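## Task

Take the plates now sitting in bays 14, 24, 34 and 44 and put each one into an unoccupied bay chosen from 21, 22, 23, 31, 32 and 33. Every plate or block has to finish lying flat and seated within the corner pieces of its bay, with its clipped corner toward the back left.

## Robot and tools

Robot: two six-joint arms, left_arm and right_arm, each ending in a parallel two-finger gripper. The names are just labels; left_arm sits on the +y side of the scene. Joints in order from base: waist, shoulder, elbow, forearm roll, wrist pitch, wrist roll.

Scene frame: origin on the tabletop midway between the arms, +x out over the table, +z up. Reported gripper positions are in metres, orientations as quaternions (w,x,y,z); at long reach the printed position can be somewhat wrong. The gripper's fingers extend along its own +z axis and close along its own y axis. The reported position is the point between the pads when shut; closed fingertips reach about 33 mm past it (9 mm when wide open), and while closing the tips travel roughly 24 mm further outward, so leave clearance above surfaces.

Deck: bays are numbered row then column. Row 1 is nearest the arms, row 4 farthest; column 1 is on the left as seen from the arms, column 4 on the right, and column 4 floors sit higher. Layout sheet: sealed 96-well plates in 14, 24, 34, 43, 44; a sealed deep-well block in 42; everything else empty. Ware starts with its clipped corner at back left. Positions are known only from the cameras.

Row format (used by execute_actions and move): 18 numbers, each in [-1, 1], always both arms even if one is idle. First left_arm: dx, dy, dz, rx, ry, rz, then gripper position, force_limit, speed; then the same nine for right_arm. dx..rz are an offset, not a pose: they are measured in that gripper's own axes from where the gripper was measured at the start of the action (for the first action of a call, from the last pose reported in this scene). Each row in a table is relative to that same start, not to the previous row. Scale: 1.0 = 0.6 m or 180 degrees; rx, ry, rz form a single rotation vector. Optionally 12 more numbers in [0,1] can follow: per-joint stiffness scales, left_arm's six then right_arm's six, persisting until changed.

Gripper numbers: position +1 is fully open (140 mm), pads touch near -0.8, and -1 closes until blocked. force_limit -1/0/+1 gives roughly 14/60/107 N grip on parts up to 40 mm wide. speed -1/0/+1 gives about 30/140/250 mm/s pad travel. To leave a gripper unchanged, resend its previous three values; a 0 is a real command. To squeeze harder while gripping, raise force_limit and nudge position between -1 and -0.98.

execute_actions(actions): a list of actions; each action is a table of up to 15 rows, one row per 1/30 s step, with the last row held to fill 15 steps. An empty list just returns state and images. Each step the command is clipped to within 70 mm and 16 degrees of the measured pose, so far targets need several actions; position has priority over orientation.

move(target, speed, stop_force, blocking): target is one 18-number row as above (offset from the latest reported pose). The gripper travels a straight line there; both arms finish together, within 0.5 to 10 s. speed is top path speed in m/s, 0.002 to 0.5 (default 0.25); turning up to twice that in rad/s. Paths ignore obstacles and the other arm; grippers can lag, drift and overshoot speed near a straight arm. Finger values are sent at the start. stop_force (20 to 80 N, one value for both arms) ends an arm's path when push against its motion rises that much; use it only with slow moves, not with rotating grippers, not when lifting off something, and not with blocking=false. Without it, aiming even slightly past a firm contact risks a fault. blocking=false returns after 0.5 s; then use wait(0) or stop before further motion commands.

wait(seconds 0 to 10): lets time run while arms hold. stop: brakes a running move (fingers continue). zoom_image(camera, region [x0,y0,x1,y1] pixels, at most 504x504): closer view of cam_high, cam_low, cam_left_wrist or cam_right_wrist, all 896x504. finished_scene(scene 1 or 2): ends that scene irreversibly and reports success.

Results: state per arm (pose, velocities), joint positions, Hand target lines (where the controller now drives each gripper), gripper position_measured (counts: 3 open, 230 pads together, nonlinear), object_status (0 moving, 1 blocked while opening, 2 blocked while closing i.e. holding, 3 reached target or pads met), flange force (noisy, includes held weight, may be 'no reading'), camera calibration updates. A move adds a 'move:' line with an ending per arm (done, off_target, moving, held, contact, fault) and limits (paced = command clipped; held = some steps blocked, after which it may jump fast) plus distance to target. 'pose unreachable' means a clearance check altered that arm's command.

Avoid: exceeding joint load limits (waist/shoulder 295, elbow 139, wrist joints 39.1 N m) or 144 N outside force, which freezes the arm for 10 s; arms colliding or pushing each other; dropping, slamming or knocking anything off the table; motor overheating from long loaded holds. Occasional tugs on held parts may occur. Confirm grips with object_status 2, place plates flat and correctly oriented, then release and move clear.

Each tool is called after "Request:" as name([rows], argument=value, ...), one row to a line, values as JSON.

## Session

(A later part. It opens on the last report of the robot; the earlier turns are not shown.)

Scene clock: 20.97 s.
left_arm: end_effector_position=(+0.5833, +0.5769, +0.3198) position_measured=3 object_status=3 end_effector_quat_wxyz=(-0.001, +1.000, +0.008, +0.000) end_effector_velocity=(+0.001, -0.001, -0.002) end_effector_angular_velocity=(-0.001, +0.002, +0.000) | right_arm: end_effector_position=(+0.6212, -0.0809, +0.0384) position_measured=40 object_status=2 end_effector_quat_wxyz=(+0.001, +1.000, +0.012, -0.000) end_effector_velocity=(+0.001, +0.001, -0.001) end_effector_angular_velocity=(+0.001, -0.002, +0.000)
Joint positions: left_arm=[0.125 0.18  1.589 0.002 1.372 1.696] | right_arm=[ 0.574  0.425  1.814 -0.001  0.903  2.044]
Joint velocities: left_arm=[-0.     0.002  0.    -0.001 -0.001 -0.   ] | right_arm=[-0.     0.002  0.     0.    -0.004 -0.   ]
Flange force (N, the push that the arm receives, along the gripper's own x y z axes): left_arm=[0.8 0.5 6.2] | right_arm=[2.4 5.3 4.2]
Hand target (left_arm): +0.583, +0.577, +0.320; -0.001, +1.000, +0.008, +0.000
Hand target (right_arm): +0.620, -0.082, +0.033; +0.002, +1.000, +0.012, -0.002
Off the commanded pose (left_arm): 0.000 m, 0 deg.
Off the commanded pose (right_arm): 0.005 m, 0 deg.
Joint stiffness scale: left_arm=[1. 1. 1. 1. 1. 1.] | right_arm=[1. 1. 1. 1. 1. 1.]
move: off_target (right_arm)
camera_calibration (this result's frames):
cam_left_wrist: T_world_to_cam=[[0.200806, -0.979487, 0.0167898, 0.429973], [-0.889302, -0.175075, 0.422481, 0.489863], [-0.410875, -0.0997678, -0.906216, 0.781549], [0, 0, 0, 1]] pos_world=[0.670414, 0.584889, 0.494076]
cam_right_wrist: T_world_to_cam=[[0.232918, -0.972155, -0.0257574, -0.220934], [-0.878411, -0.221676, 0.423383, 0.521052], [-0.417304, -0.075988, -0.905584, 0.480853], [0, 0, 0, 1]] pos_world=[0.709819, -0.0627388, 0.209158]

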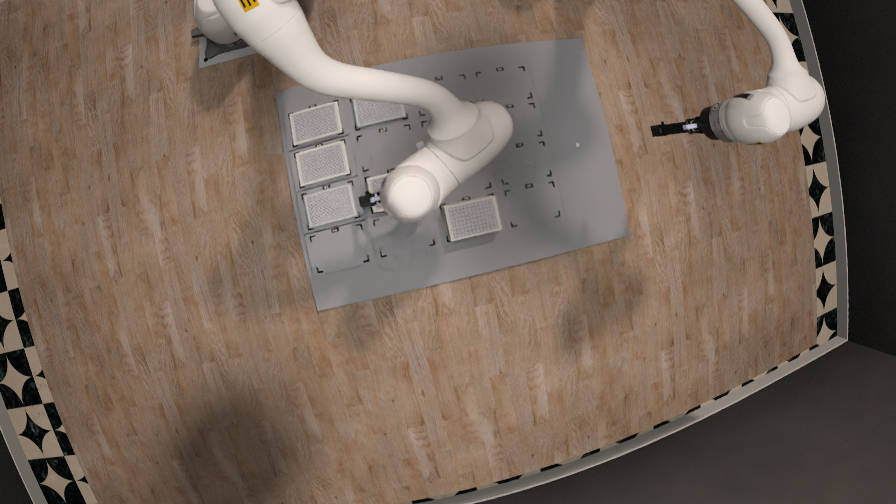

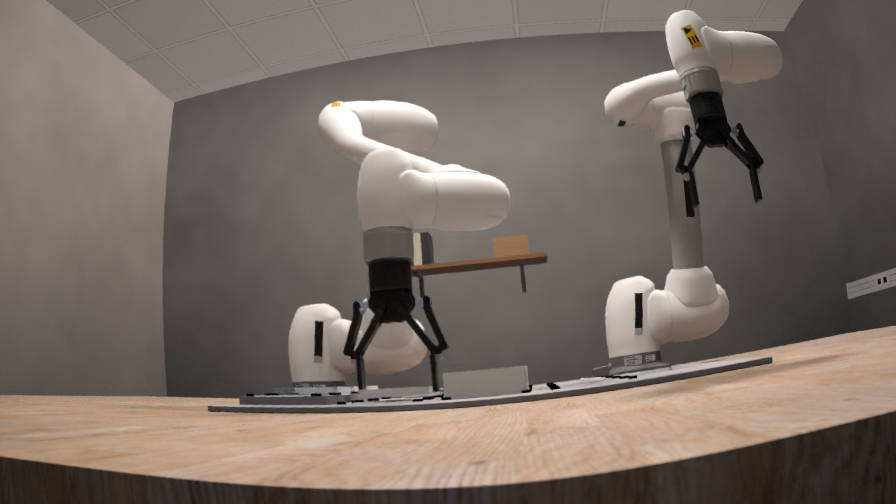

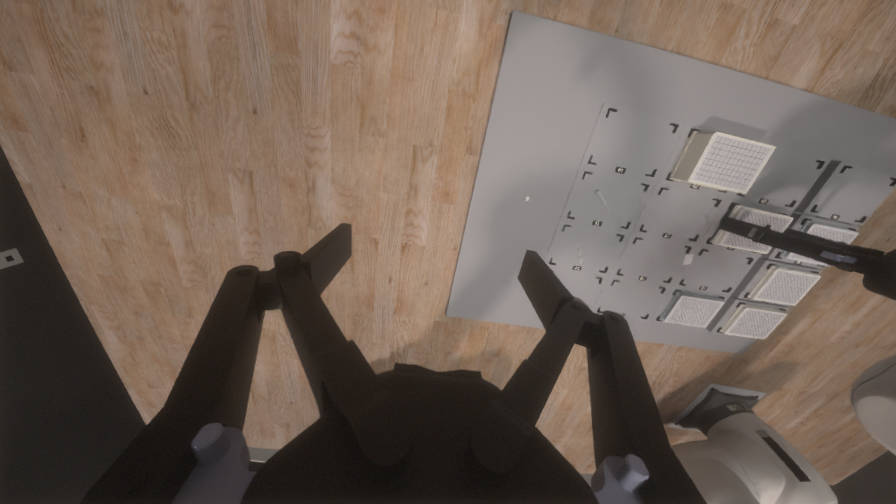

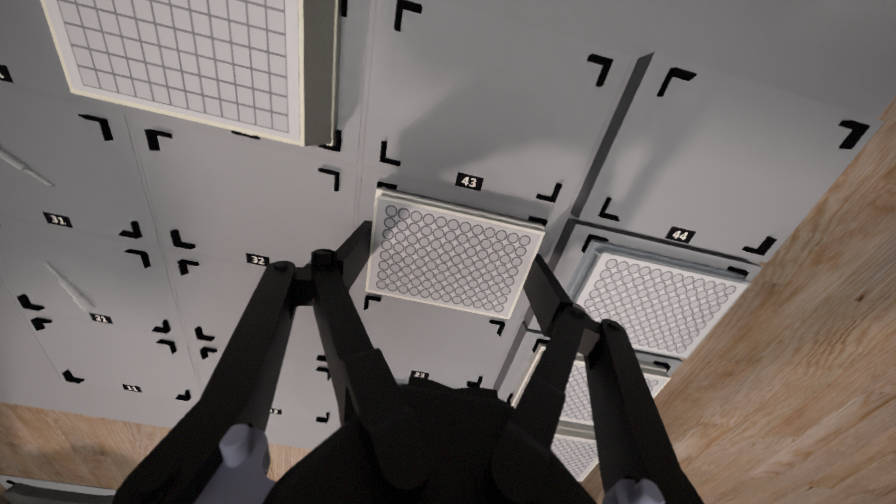

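Request:
execute_actions(actions=[])

Request:
zoom_image(camera="cam_right_wrist", region=[294,120,614,340])

Scene clock: 31.03 s.
left_arm: end_effector_position=(+0.5833, +0.5769, +0.3198) position_measured=3 object_status=3 end_effector_quat_wxyz=(-0.001, +1.000, +0.008, +0.000) end_effector_velocity=(+0.000, +0.000, -0.000) end_effector_angular_velocity=(+0.001, -0.001, +0.000) | right_arm: end_effector_position=(+0.6226, -0.0802, +0.0381) position_measured=40 object_status=2 end_effector_quat_wxyz=(-0.000, +1.000, +0.012, +0.002) end_effector_velocity=(-0.001, -0.000, -0.001) end_effector_angular_velocity=(-0.001, +0.001, +0.000)
Joint positions: left_arm=[0.125 0.18  1.589 0.002 1.372 1.696] | right_arm=[ 0.574  0.426  1.814 -0.001  0.898  2.044]
Joint velocities: left_arm=[-0.     0.     0.     0.001 -0.001 -0.001] | right_arm=[-0.     0.     0.001 -0.    -0.    -0.   ]
Flange force (N, the push that the arm receives, along the gripper's own x y z axes): left_arm=[-0.4 1.3 5.5] | right_arm=[1.4 7.7 2.8]
Hand target (left_arm): +0.583, +0.577, +0.320; -0.001, +1.000, +0.008, +0.000
Hand target (right_arm): +0.620, -0.082, +0.033; +0.002, +1.000, +0.012, -0.002
Off the commanded pose (left_arm): 0.000 m, 0 deg.
Off the commanded pose (right_arm): 0.006 m, 0 deg.
Joint stiffness scale: left_arm=[1. 1. 1. 1. 1. 1.] | right_arm=[1. 1. 1. 1. 1. 1.]
camera_calibration (this result's frames):
cam_left_wrist: T_world_to_cam=[[0.200806, -0.979487, 0.0167899, 0.429973], [-0.889302, -0.175075, 0.422481, 0.489863], [-0.410875, -0.0997678, -0.906216, 0.781549], [0, 0, 0, 1]] pos_world=[0.670414, 0.584889, 0.494076]
cam_right_wrist: T_world_to_cam=[[0.23303, -0.972096, -0.0269602, -0.220561], [-0.88013, -0.222613, 0.419303, 0.523671], [-0.413604, -0.0739818, -0.907446, 0.479155], [0, 0, 0, 1]] pos_world=[0.710477, -0.0623816, 0.209284]

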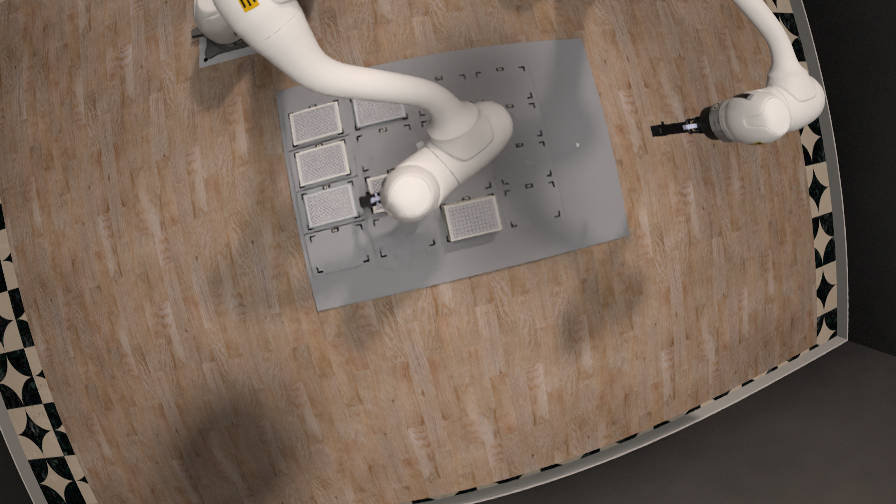

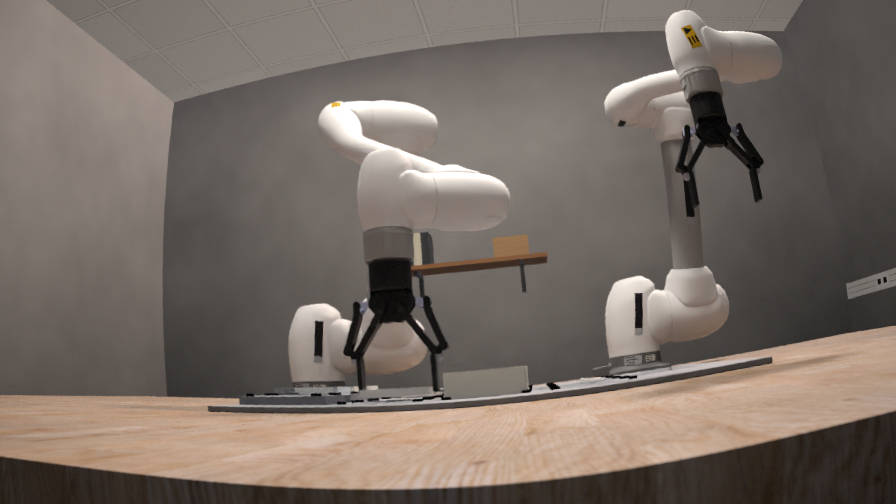

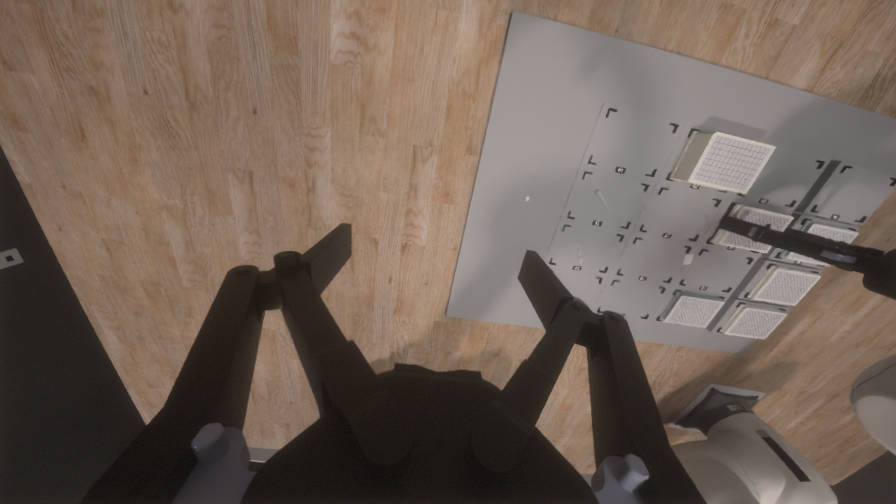

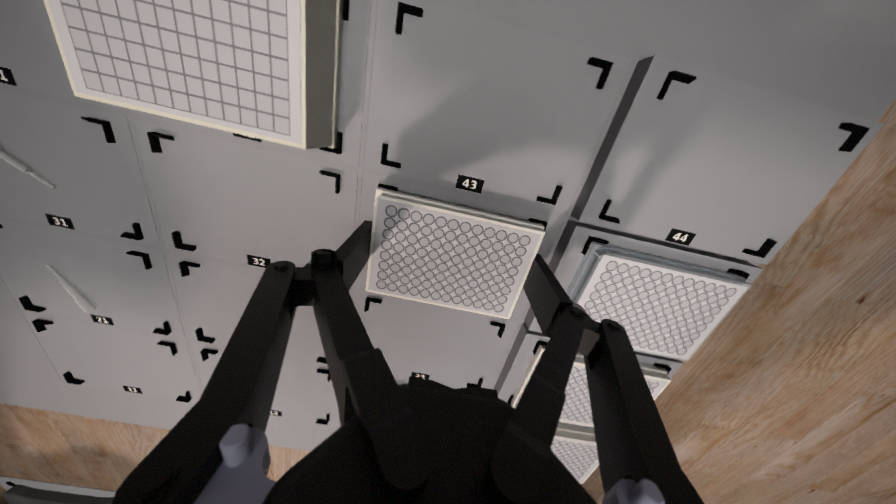

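Region (294, 120, 614, 340) of cam_right_wrist's 896x504 image, scaled by 1.575, with more detail than that image has; it fills the top 346 rows of this view, and the rest is white.

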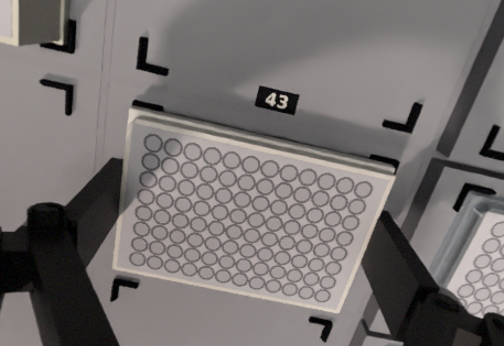

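Request:
move(target=[0,0,0,0,0,0,1,0,0,-0.0059,0.004,0.0117,0,0,0,-1,0.3,-0.6], speed=0.02)

Request:
zoom_image(camera="cam_right_wrist", region=[294,120,614,340])

Scene clock: 36.10 s.
left_arm: end_effector_position=(+0.5833, +0.5769, +0.3198) position_measured=3 object_status=3 end_effector_quat_wxyz=(-0.001, +1.000, +0.008, +0.000) end_effector_velocity=(+0.000, -0.000, +0.000) end_effector_angular_velocity=(-0.001, -0.001, +0.000) | right_arm: end_effector_position=(+0.6203, -0.0814, +0.0344) position_measured=40 object_status=2 end_effector_quat_wxyz=(-0.001, +1.000, +0.012, +0.002) end_effector_velocity=(-0.001, -0.001, -0.002) end_effector_angular_velocity=(-0.001, -0.002, +0.002)
Joint positions: left_arm=[0.125 0.18  1.589 0.002 1.372 1.696] | right_arm=[ 0.574  0.426  1.822 -0.001  0.889  2.044]
Joint velocities: left_arm=[-0.    -0.    -0.    -0.001 -0.001 -0.   ] | right_arm=[ 0.     0.     0.004 -0.003 -0.005 -0.   ]
Flange force (N, the push that the arm receives, along the gripper's own x y z axes): left_arm=[-0.2 1.4 5.2] | right_arm=[3.0 5.7 2.3]
Hand target (left_arm): +0.583, +0.577, +0.320; -0.001, +1.000, +0.008, +0.000
Hand target (right_arm): +0.619, -0.083, +0.031; -0.000, +1.000, +0.012, +0.002
Off the commanded pose (left_arm): 0.000 m, 0 deg.
Off the commanded pose (right_arm): 0.004 m, 0 deg.
Joint stiffness scale: left_arm=[1. 1. 1. 1. 1. 1.] | right_arm=[1. 1. 1. 1. 1. 1.]
move: off_target (right_arm)
camera_calibration (this result's frames):
cam_left_wrist: T_world_to_cam=[[0.200806, -0.979487, 0.0167899, 0.429973], [-0.889302, -0.175075, 0.422481, 0.489863], [-0.410875, -0.0997679, -0.906216, 0.781549], [0, 0, 0, 1]] pos_world=[0.670414, 0.584889, 0.494076]
cam_right_wrist: T_world_to_cam=[[0.233069, -0.972077, -0.0272891, -0.221326], [-0.880584, -0.222873, 0.418209, 0.523286], [-0.412613, -0.0734413, -0.907941, 0.47422], [0, 0, 0, 1]] pos_world=[0.708051, -0.0636919, 0.205681]

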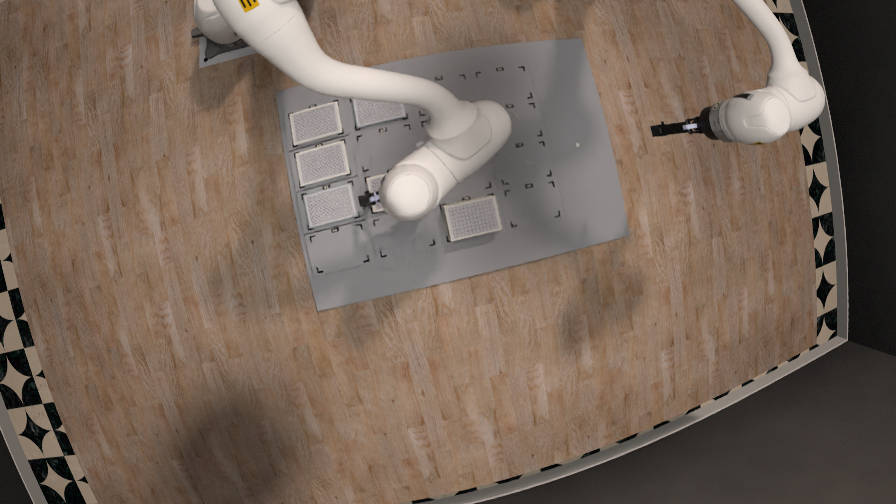

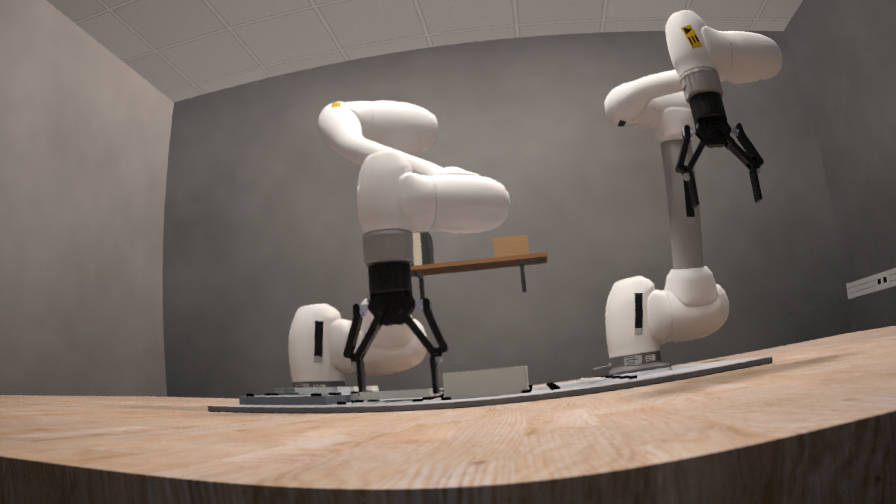

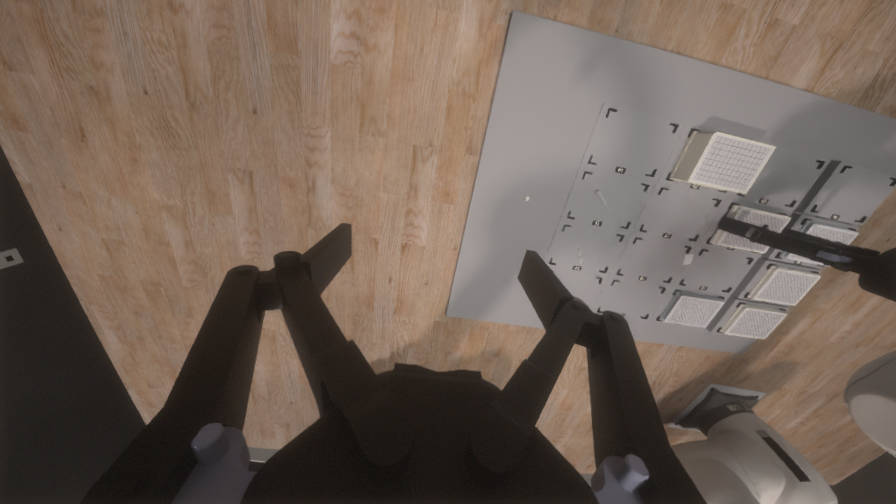

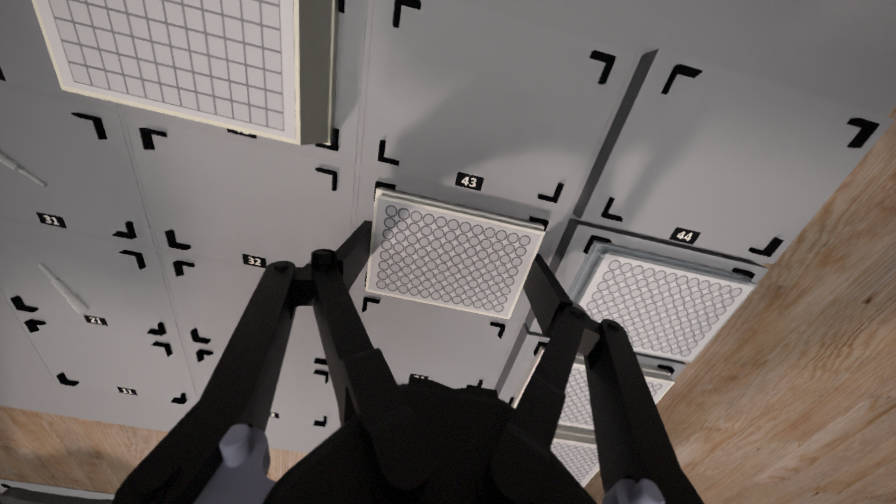

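Region (294, 120, 614, 340) of cam_right_wrist's 896x504 image, scaled by 1.575, with more detail than that image has; it fills the top 346 rows of this view, and the rest is white.

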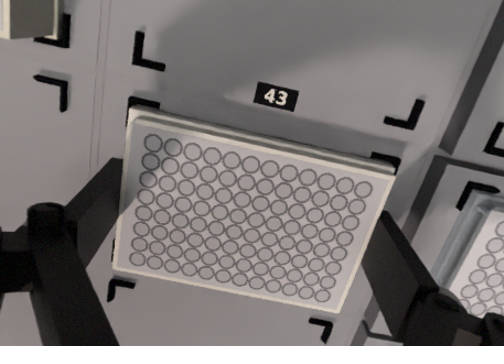

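Request:
move(target=[0,0,0,0,0,0,1,0,0,0.0004,0.0034,0.0172,0,0,0,-1,0.3,-0.6], speed=0.012)

Request:
zoom_image(camera="cam_right_wrist", region=[294,120,614,340])

Scene clock: 41.90 s.
left_arm: end_effector_position=(+0.5833, +0.5769, +0.3198) position_measured=3 object_status=3 end_effector_quat_wxyz=(-0.001, +1.000, +0.008, +0.000) end_effector_velocity=(-0.000, -0.000, +0.001) end_effector_angular_velocity=(+0.000, -0.001, +0.000) | right_arm: end_effector_position=(+0.6213, -0.0816, +0.0308) position_measured=40 object_status=2 end_effector_quat_wxyz=(-0.001, +1.000, +0.011, +0.004) end_effector_velocity=(+0.001, -0.001, -0.000) end_effector_angular_velocity=(-0.000, -0.001, -0.001)
Joint positions: left_arm=[0.125 0.18  1.589 0.002 1.372 1.696] | right_arm=[ 0.573  0.429  1.825 -0.001  0.879  2.044]
Joint velocities: left_arm=[-0.    -0.002 -0.     0.     0.    -0.001] | right_arm=[-0.001 -0.     0.    -0.001 -0.001  0.   ]
Flange force (N, the push that the arm receives, along the gripper's own x y z axes): left_arm=[-0.5 1.3 5.3] | right_arm=[-4.8 6.7 -13.3]
Hand target (left_arm): +0.583, +0.577, +0.320; -0.001, +1.000, +0.008, +0.000
Hand target (right_arm): +0.621, -0.083, +0.024; -0.001, +1.000, +0.012, +0.002
Off the commanded pose (left_arm): 0.000 m, 0 deg.
Off the commanded pose (right_arm): 0.007 m, 0 deg.
Joint stiffness scale: left_arm=[1. 1. 1. 1. 1. 1.] | right_arm=[1. 1. 1. 1. 1. 1.]
move: off_target (right_arm)
camera_calibration (this result's frames):
cam_left_wrist: T_world_to_cam=[[0.200806, -0.979487, 0.0167898, 0.429973], [-0.889302, -0.175075, 0.422481, 0.489863], [-0.410875, -0.0997678, -0.906216, 0.781549], [0, 0, 0, 1]] pos_world=[0.670414, 0.584889, 0.494076]
cam_right_wrist: T_world_to_cam=[[0.232199, -0.972262, -0.0281045, -0.221323], [-0.881949, -0.222639, 0.415449, 0.526597], [-0.410183, -0.0716801, -0.909182, 0.470037], [0, 0, 0, 1]] pos_world=[0.708624, -0.0642508, 0.202355]

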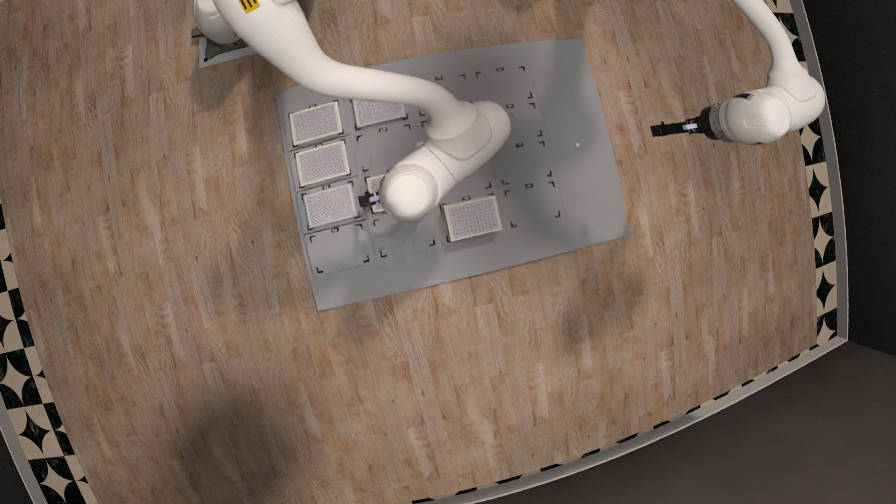

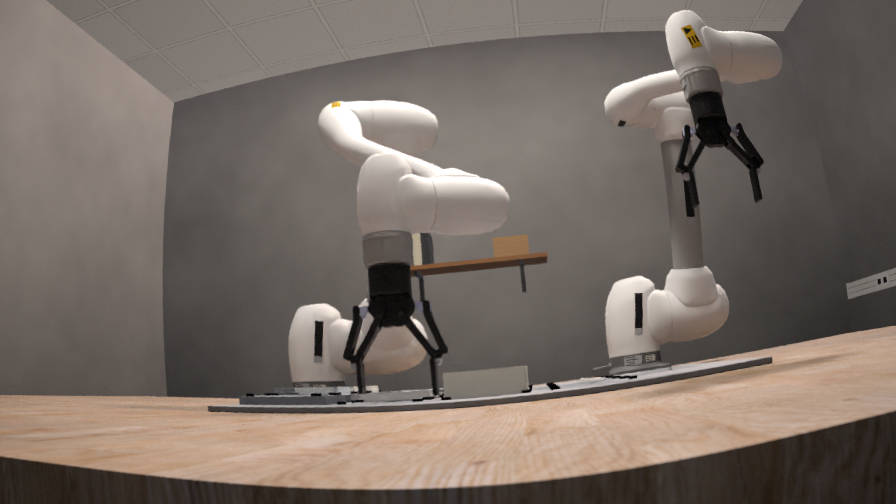

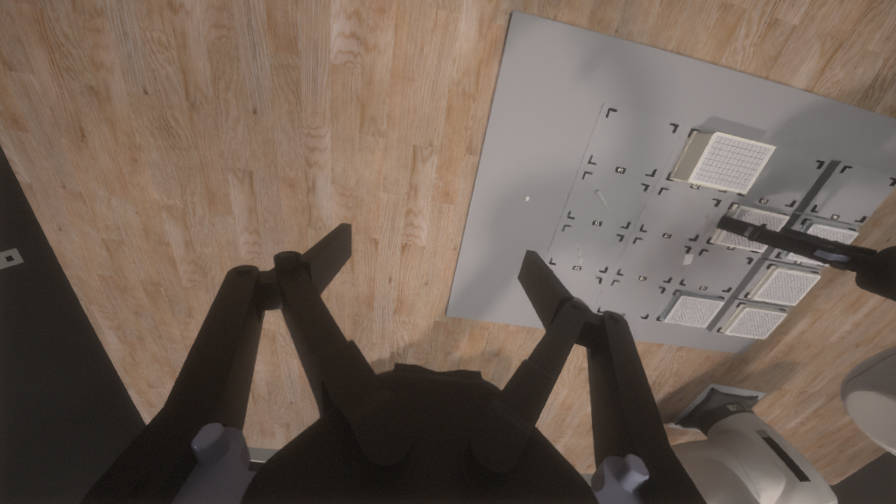

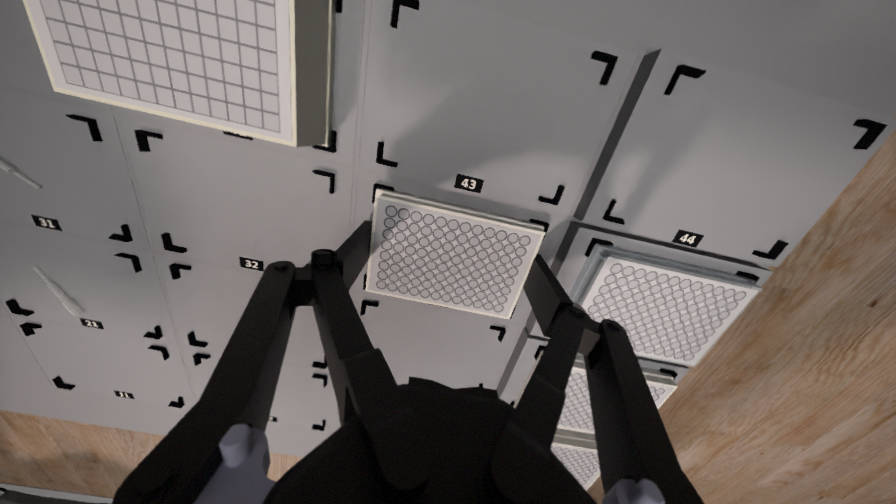

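Region (294, 120, 614, 340) of cam_right_wrist's 896x504 image, scaled by 1.575, with more detail than that image has; it fills the top 346 rows of this view, and the rest is white.

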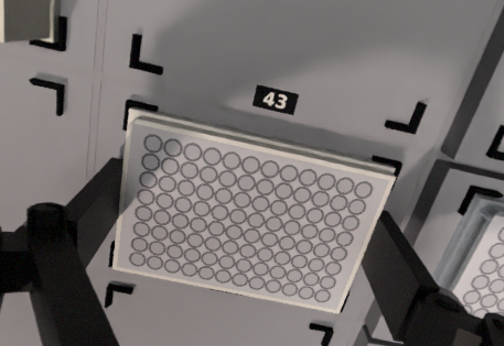

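Request:
execute_actions([
  [[0,0,0,0,0,0,1,0,0,-0.001,0,0.002,0,0,0,0.88,0.3,-0.3]],
])

Request:
move(target=[0,0,0,0,0,0,1,0,0,0.002,-0.001,-0.06,0,0,0,0.88,0.3,-0.3], speed=0.1)

Request:
move(target=[0,0,0,0,0,0,1,0,0,-0.009,0.2765,0,0,0,-0.0020,1,0.3,0], speed=0.3)

Scene clock: 47.00 s.
left_arm: end_effector_position=(+0.5833, +0.5769, +0.3198) position_measured=3 object_status=3 end_effector_quat_wxyz=(-0.001, +1.000, +0.008, +0.000) end_effector_velocity=(+0.000, -0.000, -0.000) end_effector_angular_velocity=(-0.001, +0.001, +0.001) | right_arm: end_effector_position=(+0.6214, -0.0816, +0.0308) position_measured=18 object_status=3 end_effector_quat_wxyz=(-0.001, +1.000, +0.011, +0.004) end_effector_velocity=(-0.000, +0.000, -0.000) end_effector_angular_velocity=(-0.000, +0.000, +0.000)
Joint positions: left_arm=[0.125 0.18  1.589 0.002 1.372 1.696] | right_arm=[ 0.573  0.429  1.825 -0.001  0.879  2.044]
Joint velocities: left_arm=[-0.     0.001 -0.    -0.001  0.001 -0.   ] | right_arm=[ 0. -0.  0. -0.  0.  0.]
Flange force (N, the push that the arm receives, along the gripper's own x y z axes): left_arm=[-1.7 0.8 4.9] | right_arm=[2.8 8.0 1.9]
Hand target (left_arm): +0.583, +0.577, +0.320; -0.001, +1.000, +0.008, +0.000
Hand target (right_arm): +0.621, -0.082, +0.030; -0.001, +1.000, +0.011, +0.004
Off the commanded pose (left_arm): 0.000 m, 0 deg.
Off the commanded pose (right_arm): 0.001 m, 0 deg.
Joint stiffness scale: left_arm=[1. 1. 1. 1. 1. 1.] | right_arm=[1. 1. 1. 1. 1. 1.]
camera_calibration (this result's frames):
cam_left_wrist: T_world_to_cam=[[0.200806, -0.979487, 0.0167897, 0.429973], [-0.889303, -0.175075, 0.422481, 0.489863], [-0.410875, -0.0997677, -0.906216, 0.781549], [0, 0, 0, 1]] pos_world=[0.670414, 0.584889, 0.494076]
cam_right_wrist: T_world_to_cam=[[0.2322, -0.972262, -0.0281151, -0.221322], [-0.881964, -0.222648, 0.415412, 0.526617], [-0.410149, -0.0716622, -0.909199, 0.470013], [0, 0, 0, 1]] pos_world=[0.708623, -0.0642513, 0.202349]

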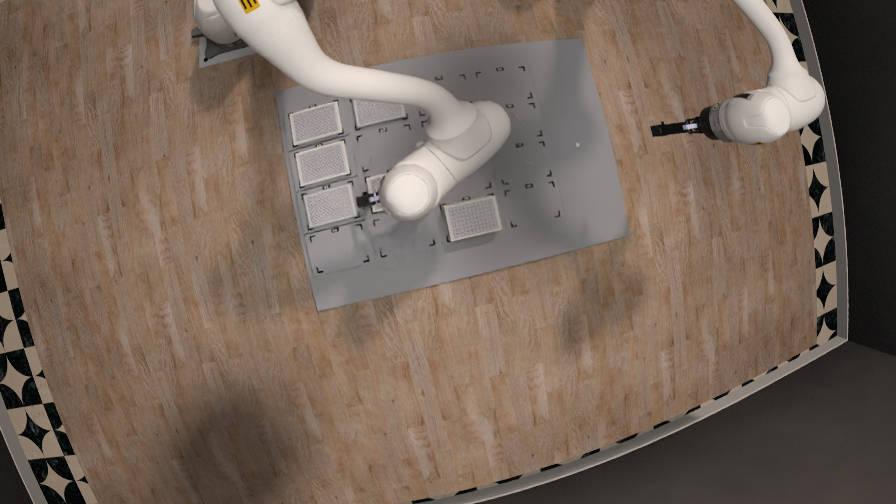

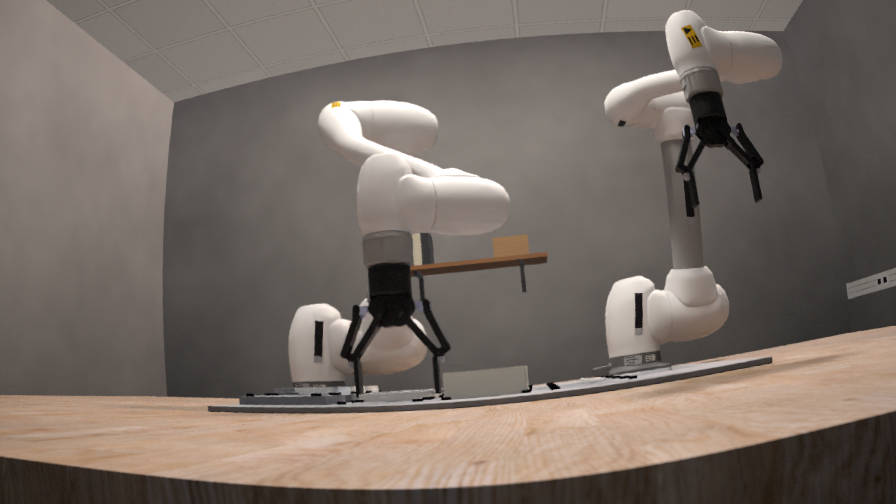

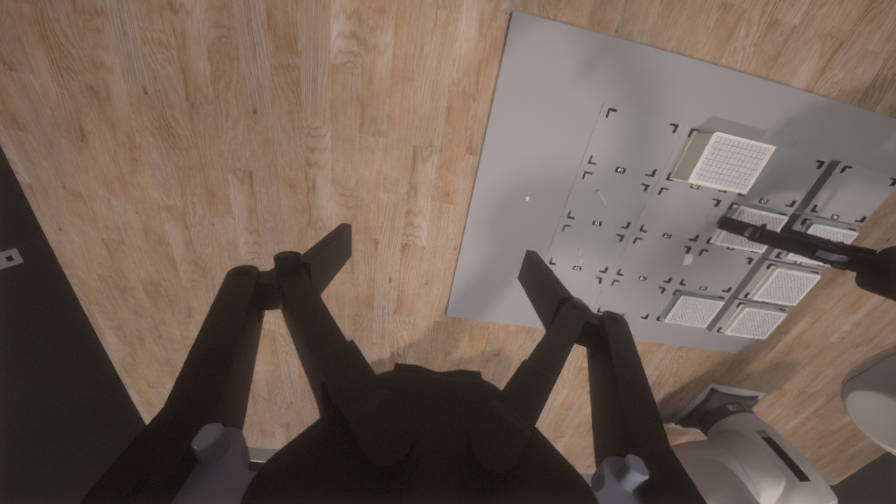

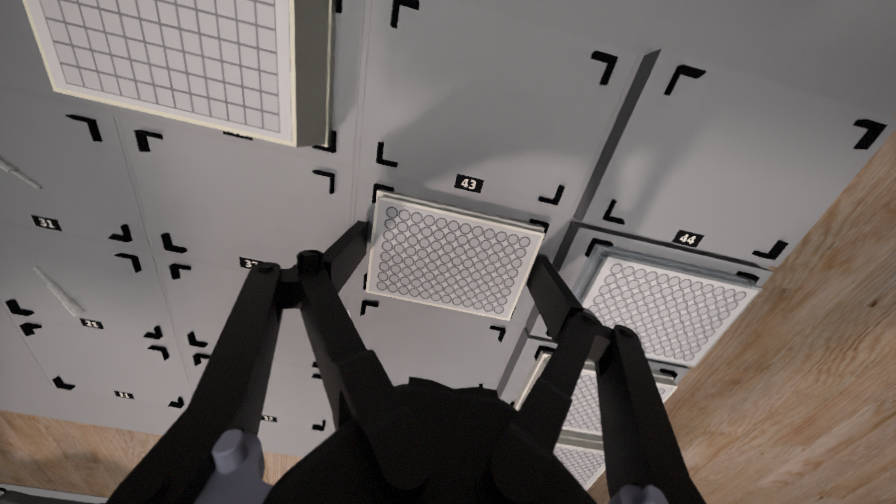

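Scene clock: 47.87 s.
left_arm: end_effector_position=(+0.5833, +0.5769, +0.3198) position_measured=3 object_status=3 end_effector_quat_wxyz=(-0.001, +1.000, +0.008, +0.000) end_effector_velocity=(+0.001, +0.000, -0.001) end_effector_angular_velocity=(+0.000, +0.000, -0.001) | right_arm: end_effector_position=(+0.6209, -0.0819, +0.0616) position_measured=18 object_status=3 end_effector_quat_wxyz=(-0.001, +1.000, +0.011, +0.002) end_effector_velocity=(-0.001, +0.000, +0.001) end_effector_angular_velocity=(-0.001, +0.002, +0.001)
Joint positions: left_arm=[0.125 0.18  1.589 0.002 1.372 1.696] | right_arm=[ 0.573  0.399  1.803 -0.001  0.936  2.044]
Joint velocities: left_arm=[-0.     0.001 -0.     0.    -0.001  0.   ] | right_arm=[ 0.001 -0.001 -0.001 -0.     0.004 -0.   ]
Flange force (N, the push that the arm receives, along the gripper's own x y z axes): left_arm=[1.4 1.1 5.4] | right_arm=[0.8 7.1 1.0]
Hand target (left_arm): +0.583, +0.577, +0.320; -0.001, +1.000, +0.008, +0.000
Hand target (right_arm): +0.622, -0.081, +0.067; -0.001, +1.000, +0.011, +0.004
Off the commanded pose (left_arm): 0.000 m, 0 deg.
Off the commanded pose (right_arm): 0.005 m, 0 deg.
Joint stiffness scale: left_arm=[1. 1. 1. 1. 1. 1.] | right_arm=[1. 1. 1. 1. 1. 1.]
move: off_target (right_arm)
camera_calibration (this result's frames):
cam_left_wrist: T_world_to_cam=[[0.200806, -0.979487, 0.0167898, 0.429973], [-0.889302, -0.175075, 0.422481, 0.489863], [-0.410875, -0.0997678, -0.906216, 0.781549], [0, 0, 0, 1]] pos_world=[0.670414, 0.584889, 0.494076]
cam_right_wrist: T_world_to_cam=[[0.232047, -0.972328, -0.0270691, -0.220587], [-0.880561, -0.221807, 0.418824, 0.51235], [-0.413238, -0.0733508, -0.907664, 0.499459], [0, 0, 0, 1]] pos_world=[0.708738, -0.0642041, 0.232786]

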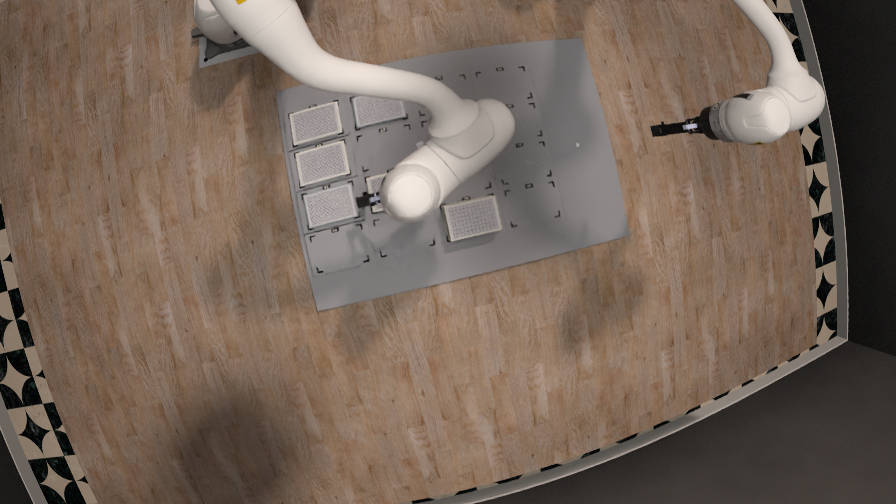

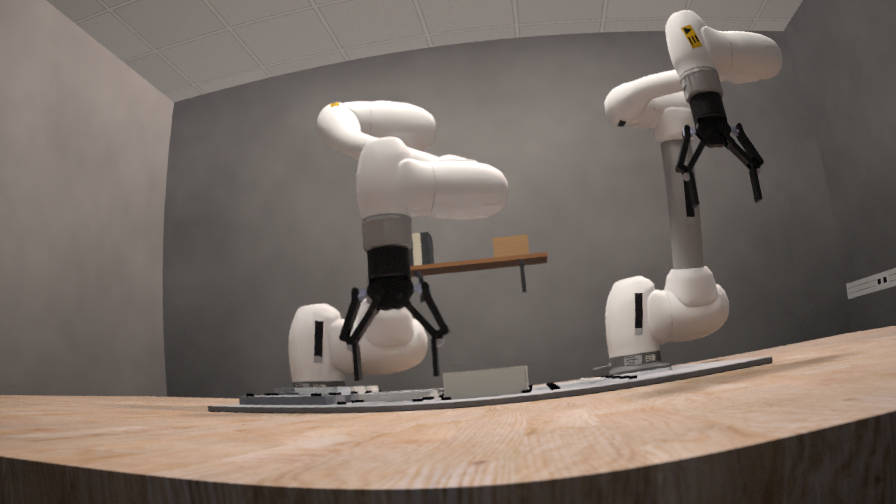

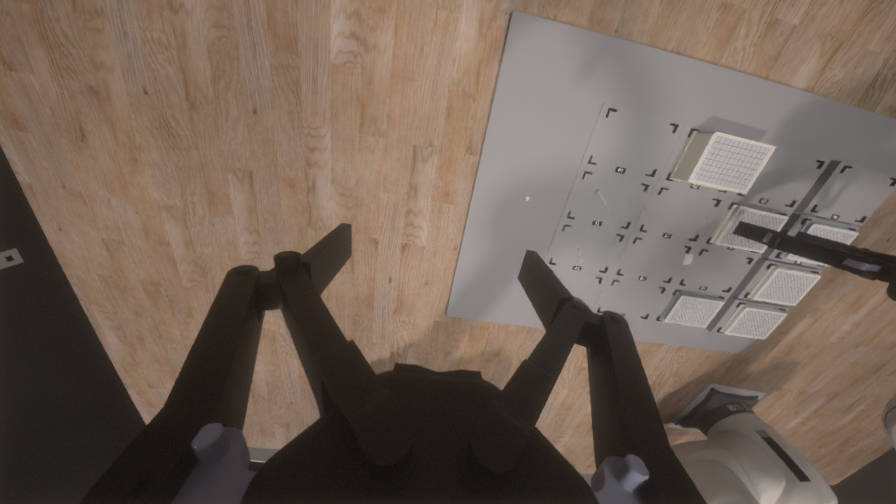

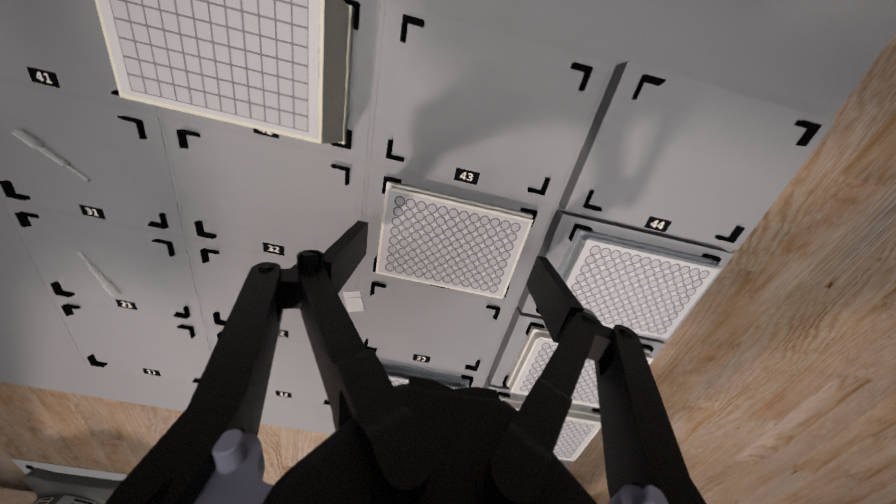

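Scene clock: 49.07 s.
left_arm: end_effector_position=(+0.5833, +0.5769, +0.3198) position_measured=3 object_status=3 end_effector_quat_wxyz=(-0.001, +1.000, +0.008, +0.000) end_effector_velocity=(+0.000, +0.000, +0.001) end_effector_angular_velocity=(+0.000, -0.003, +0.001) | right_arm: end_effector_position=(+0.6197, -0.2474, +0.0605) position_measured=3 object_status=3 end_effector_quat_wxyz=(+0.001, +1.000, +0.012, -0.000) end_effector_velocity=(+0.000, -0.003, -0.000) end_effector_angular_velocity=(-0.000, -0.000, +0.002)
Joint positions: left_arm=[0.125 0.18  1.589 0.002 1.372 1.696] | right_arm=[ 0.34   0.308  1.941 -0.003  0.894  1.81 ]
Joint velocities: left_arm=[ 0.    -0.002 -0.     0.    -0.001 -0.001] | right_arm=[-0.004 -0.001  0.001 -0.001 -0.001 -0.006]
Flange force (N, the push that the arm receives, along the gripper's own x y z axes): left_arm=[-1.6 0.3 4.9] | right_arm=[-2.0 9.5 0.3]
Hand target (left_arm): +0.583, +0.577, +0.320; -0.001, +1.000, +0.008, +0.000
Hand target (right_arm): +0.619, -0.248, +0.061; -0.000, +1.000, +0.014, +0.002
Off the commanded pose (left_arm): 0.000 m, 0 deg.
Off the commanded pose (right_arm): 0.001 m, 0 deg.
Joint stiffness scale: left_arm=[1. 1. 1. 1. 1. 1.] | right_arm=[1. 1. 1. 1. 1. 1.]
move: done
camera_calibration (this result's frames):
cam_left_wrist: T_world_to_cam=[[0.200806, -0.979487, 0.0167898, 0.429973], [-0.889302, -0.175075, 0.422481, 0.489863], [-0.410875, -0.0997678, -0.906216, 0.781549], [0, 0, 0, 1]] pos_world=[0.670414, 0.584889, 0.494076]
cam_right_wrist: T_world_to_cam=[[0.233955, -0.971928, -0.0249199, -0.38244], [-0.878214, -0.222255, 0.423489, 0.473263], [-0.41714, -0.0771926, -0.905558, 0.487196], [0, 0, 0, 1]] pos_world=[0.708329, -0.22891, 0.231232]

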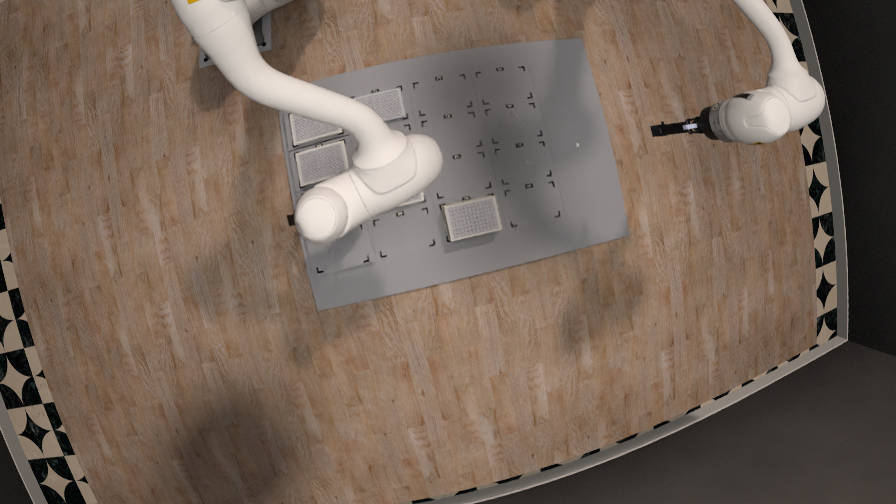

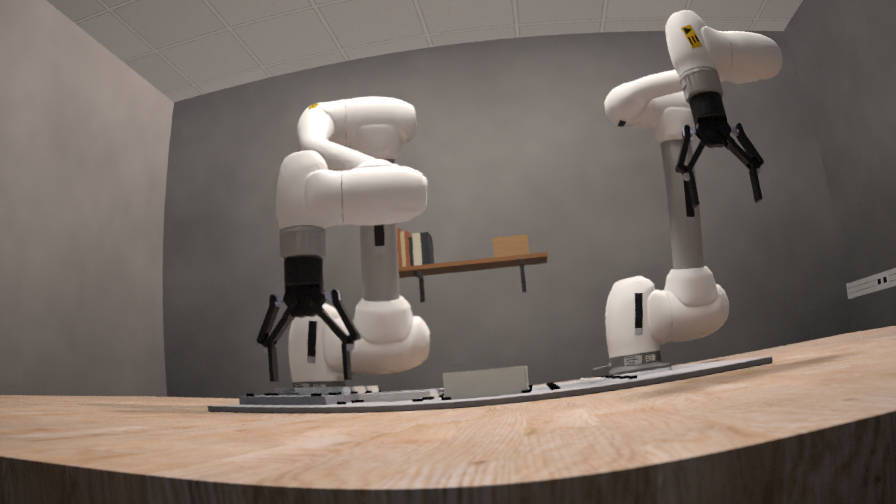

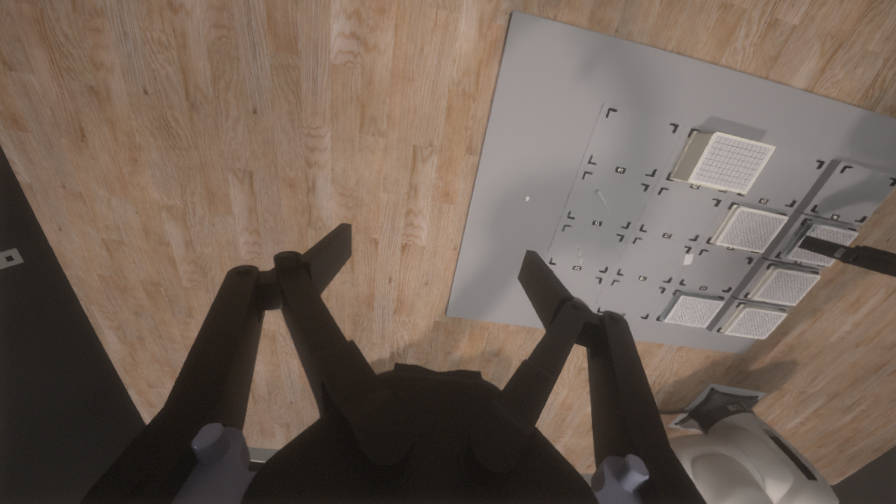

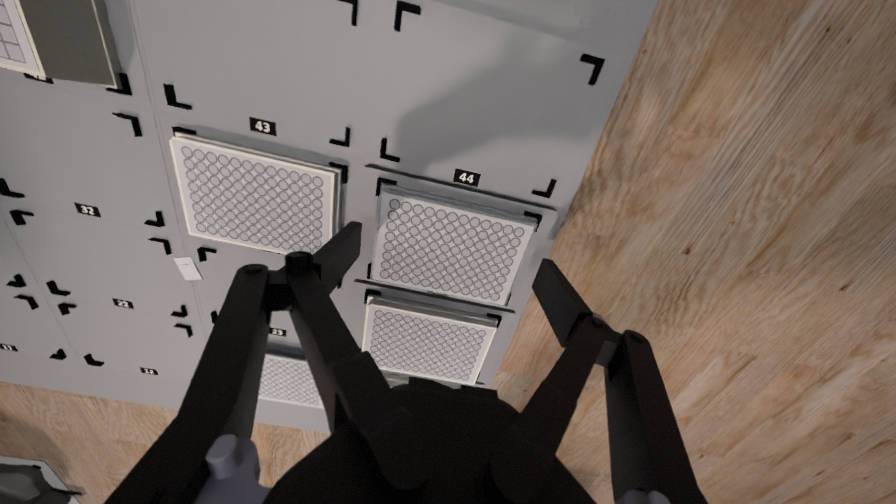

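Request:
zoom_image(camera="cam_low", region=[200,350,440,430])

Request:
zoom_image(camera="cam_right_wrist", region=[294,120,614,340])

Region (200, 350, 440, 430) of cam_low's 896x504 image, scaled by 2.100, with more detail than that image has.

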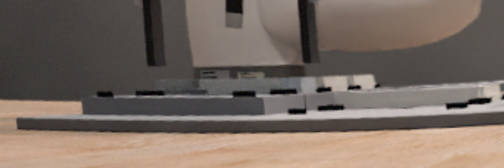

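Region (294, 120, 614, 340) of cam_right_wrist's 896x504 image, scaled by 1.575, with more detail than that image has; it fills the top 346 rows of this view, and the rest is white.

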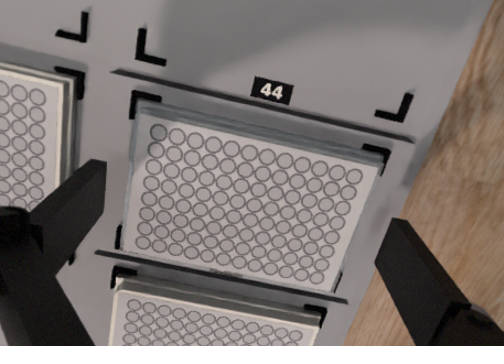

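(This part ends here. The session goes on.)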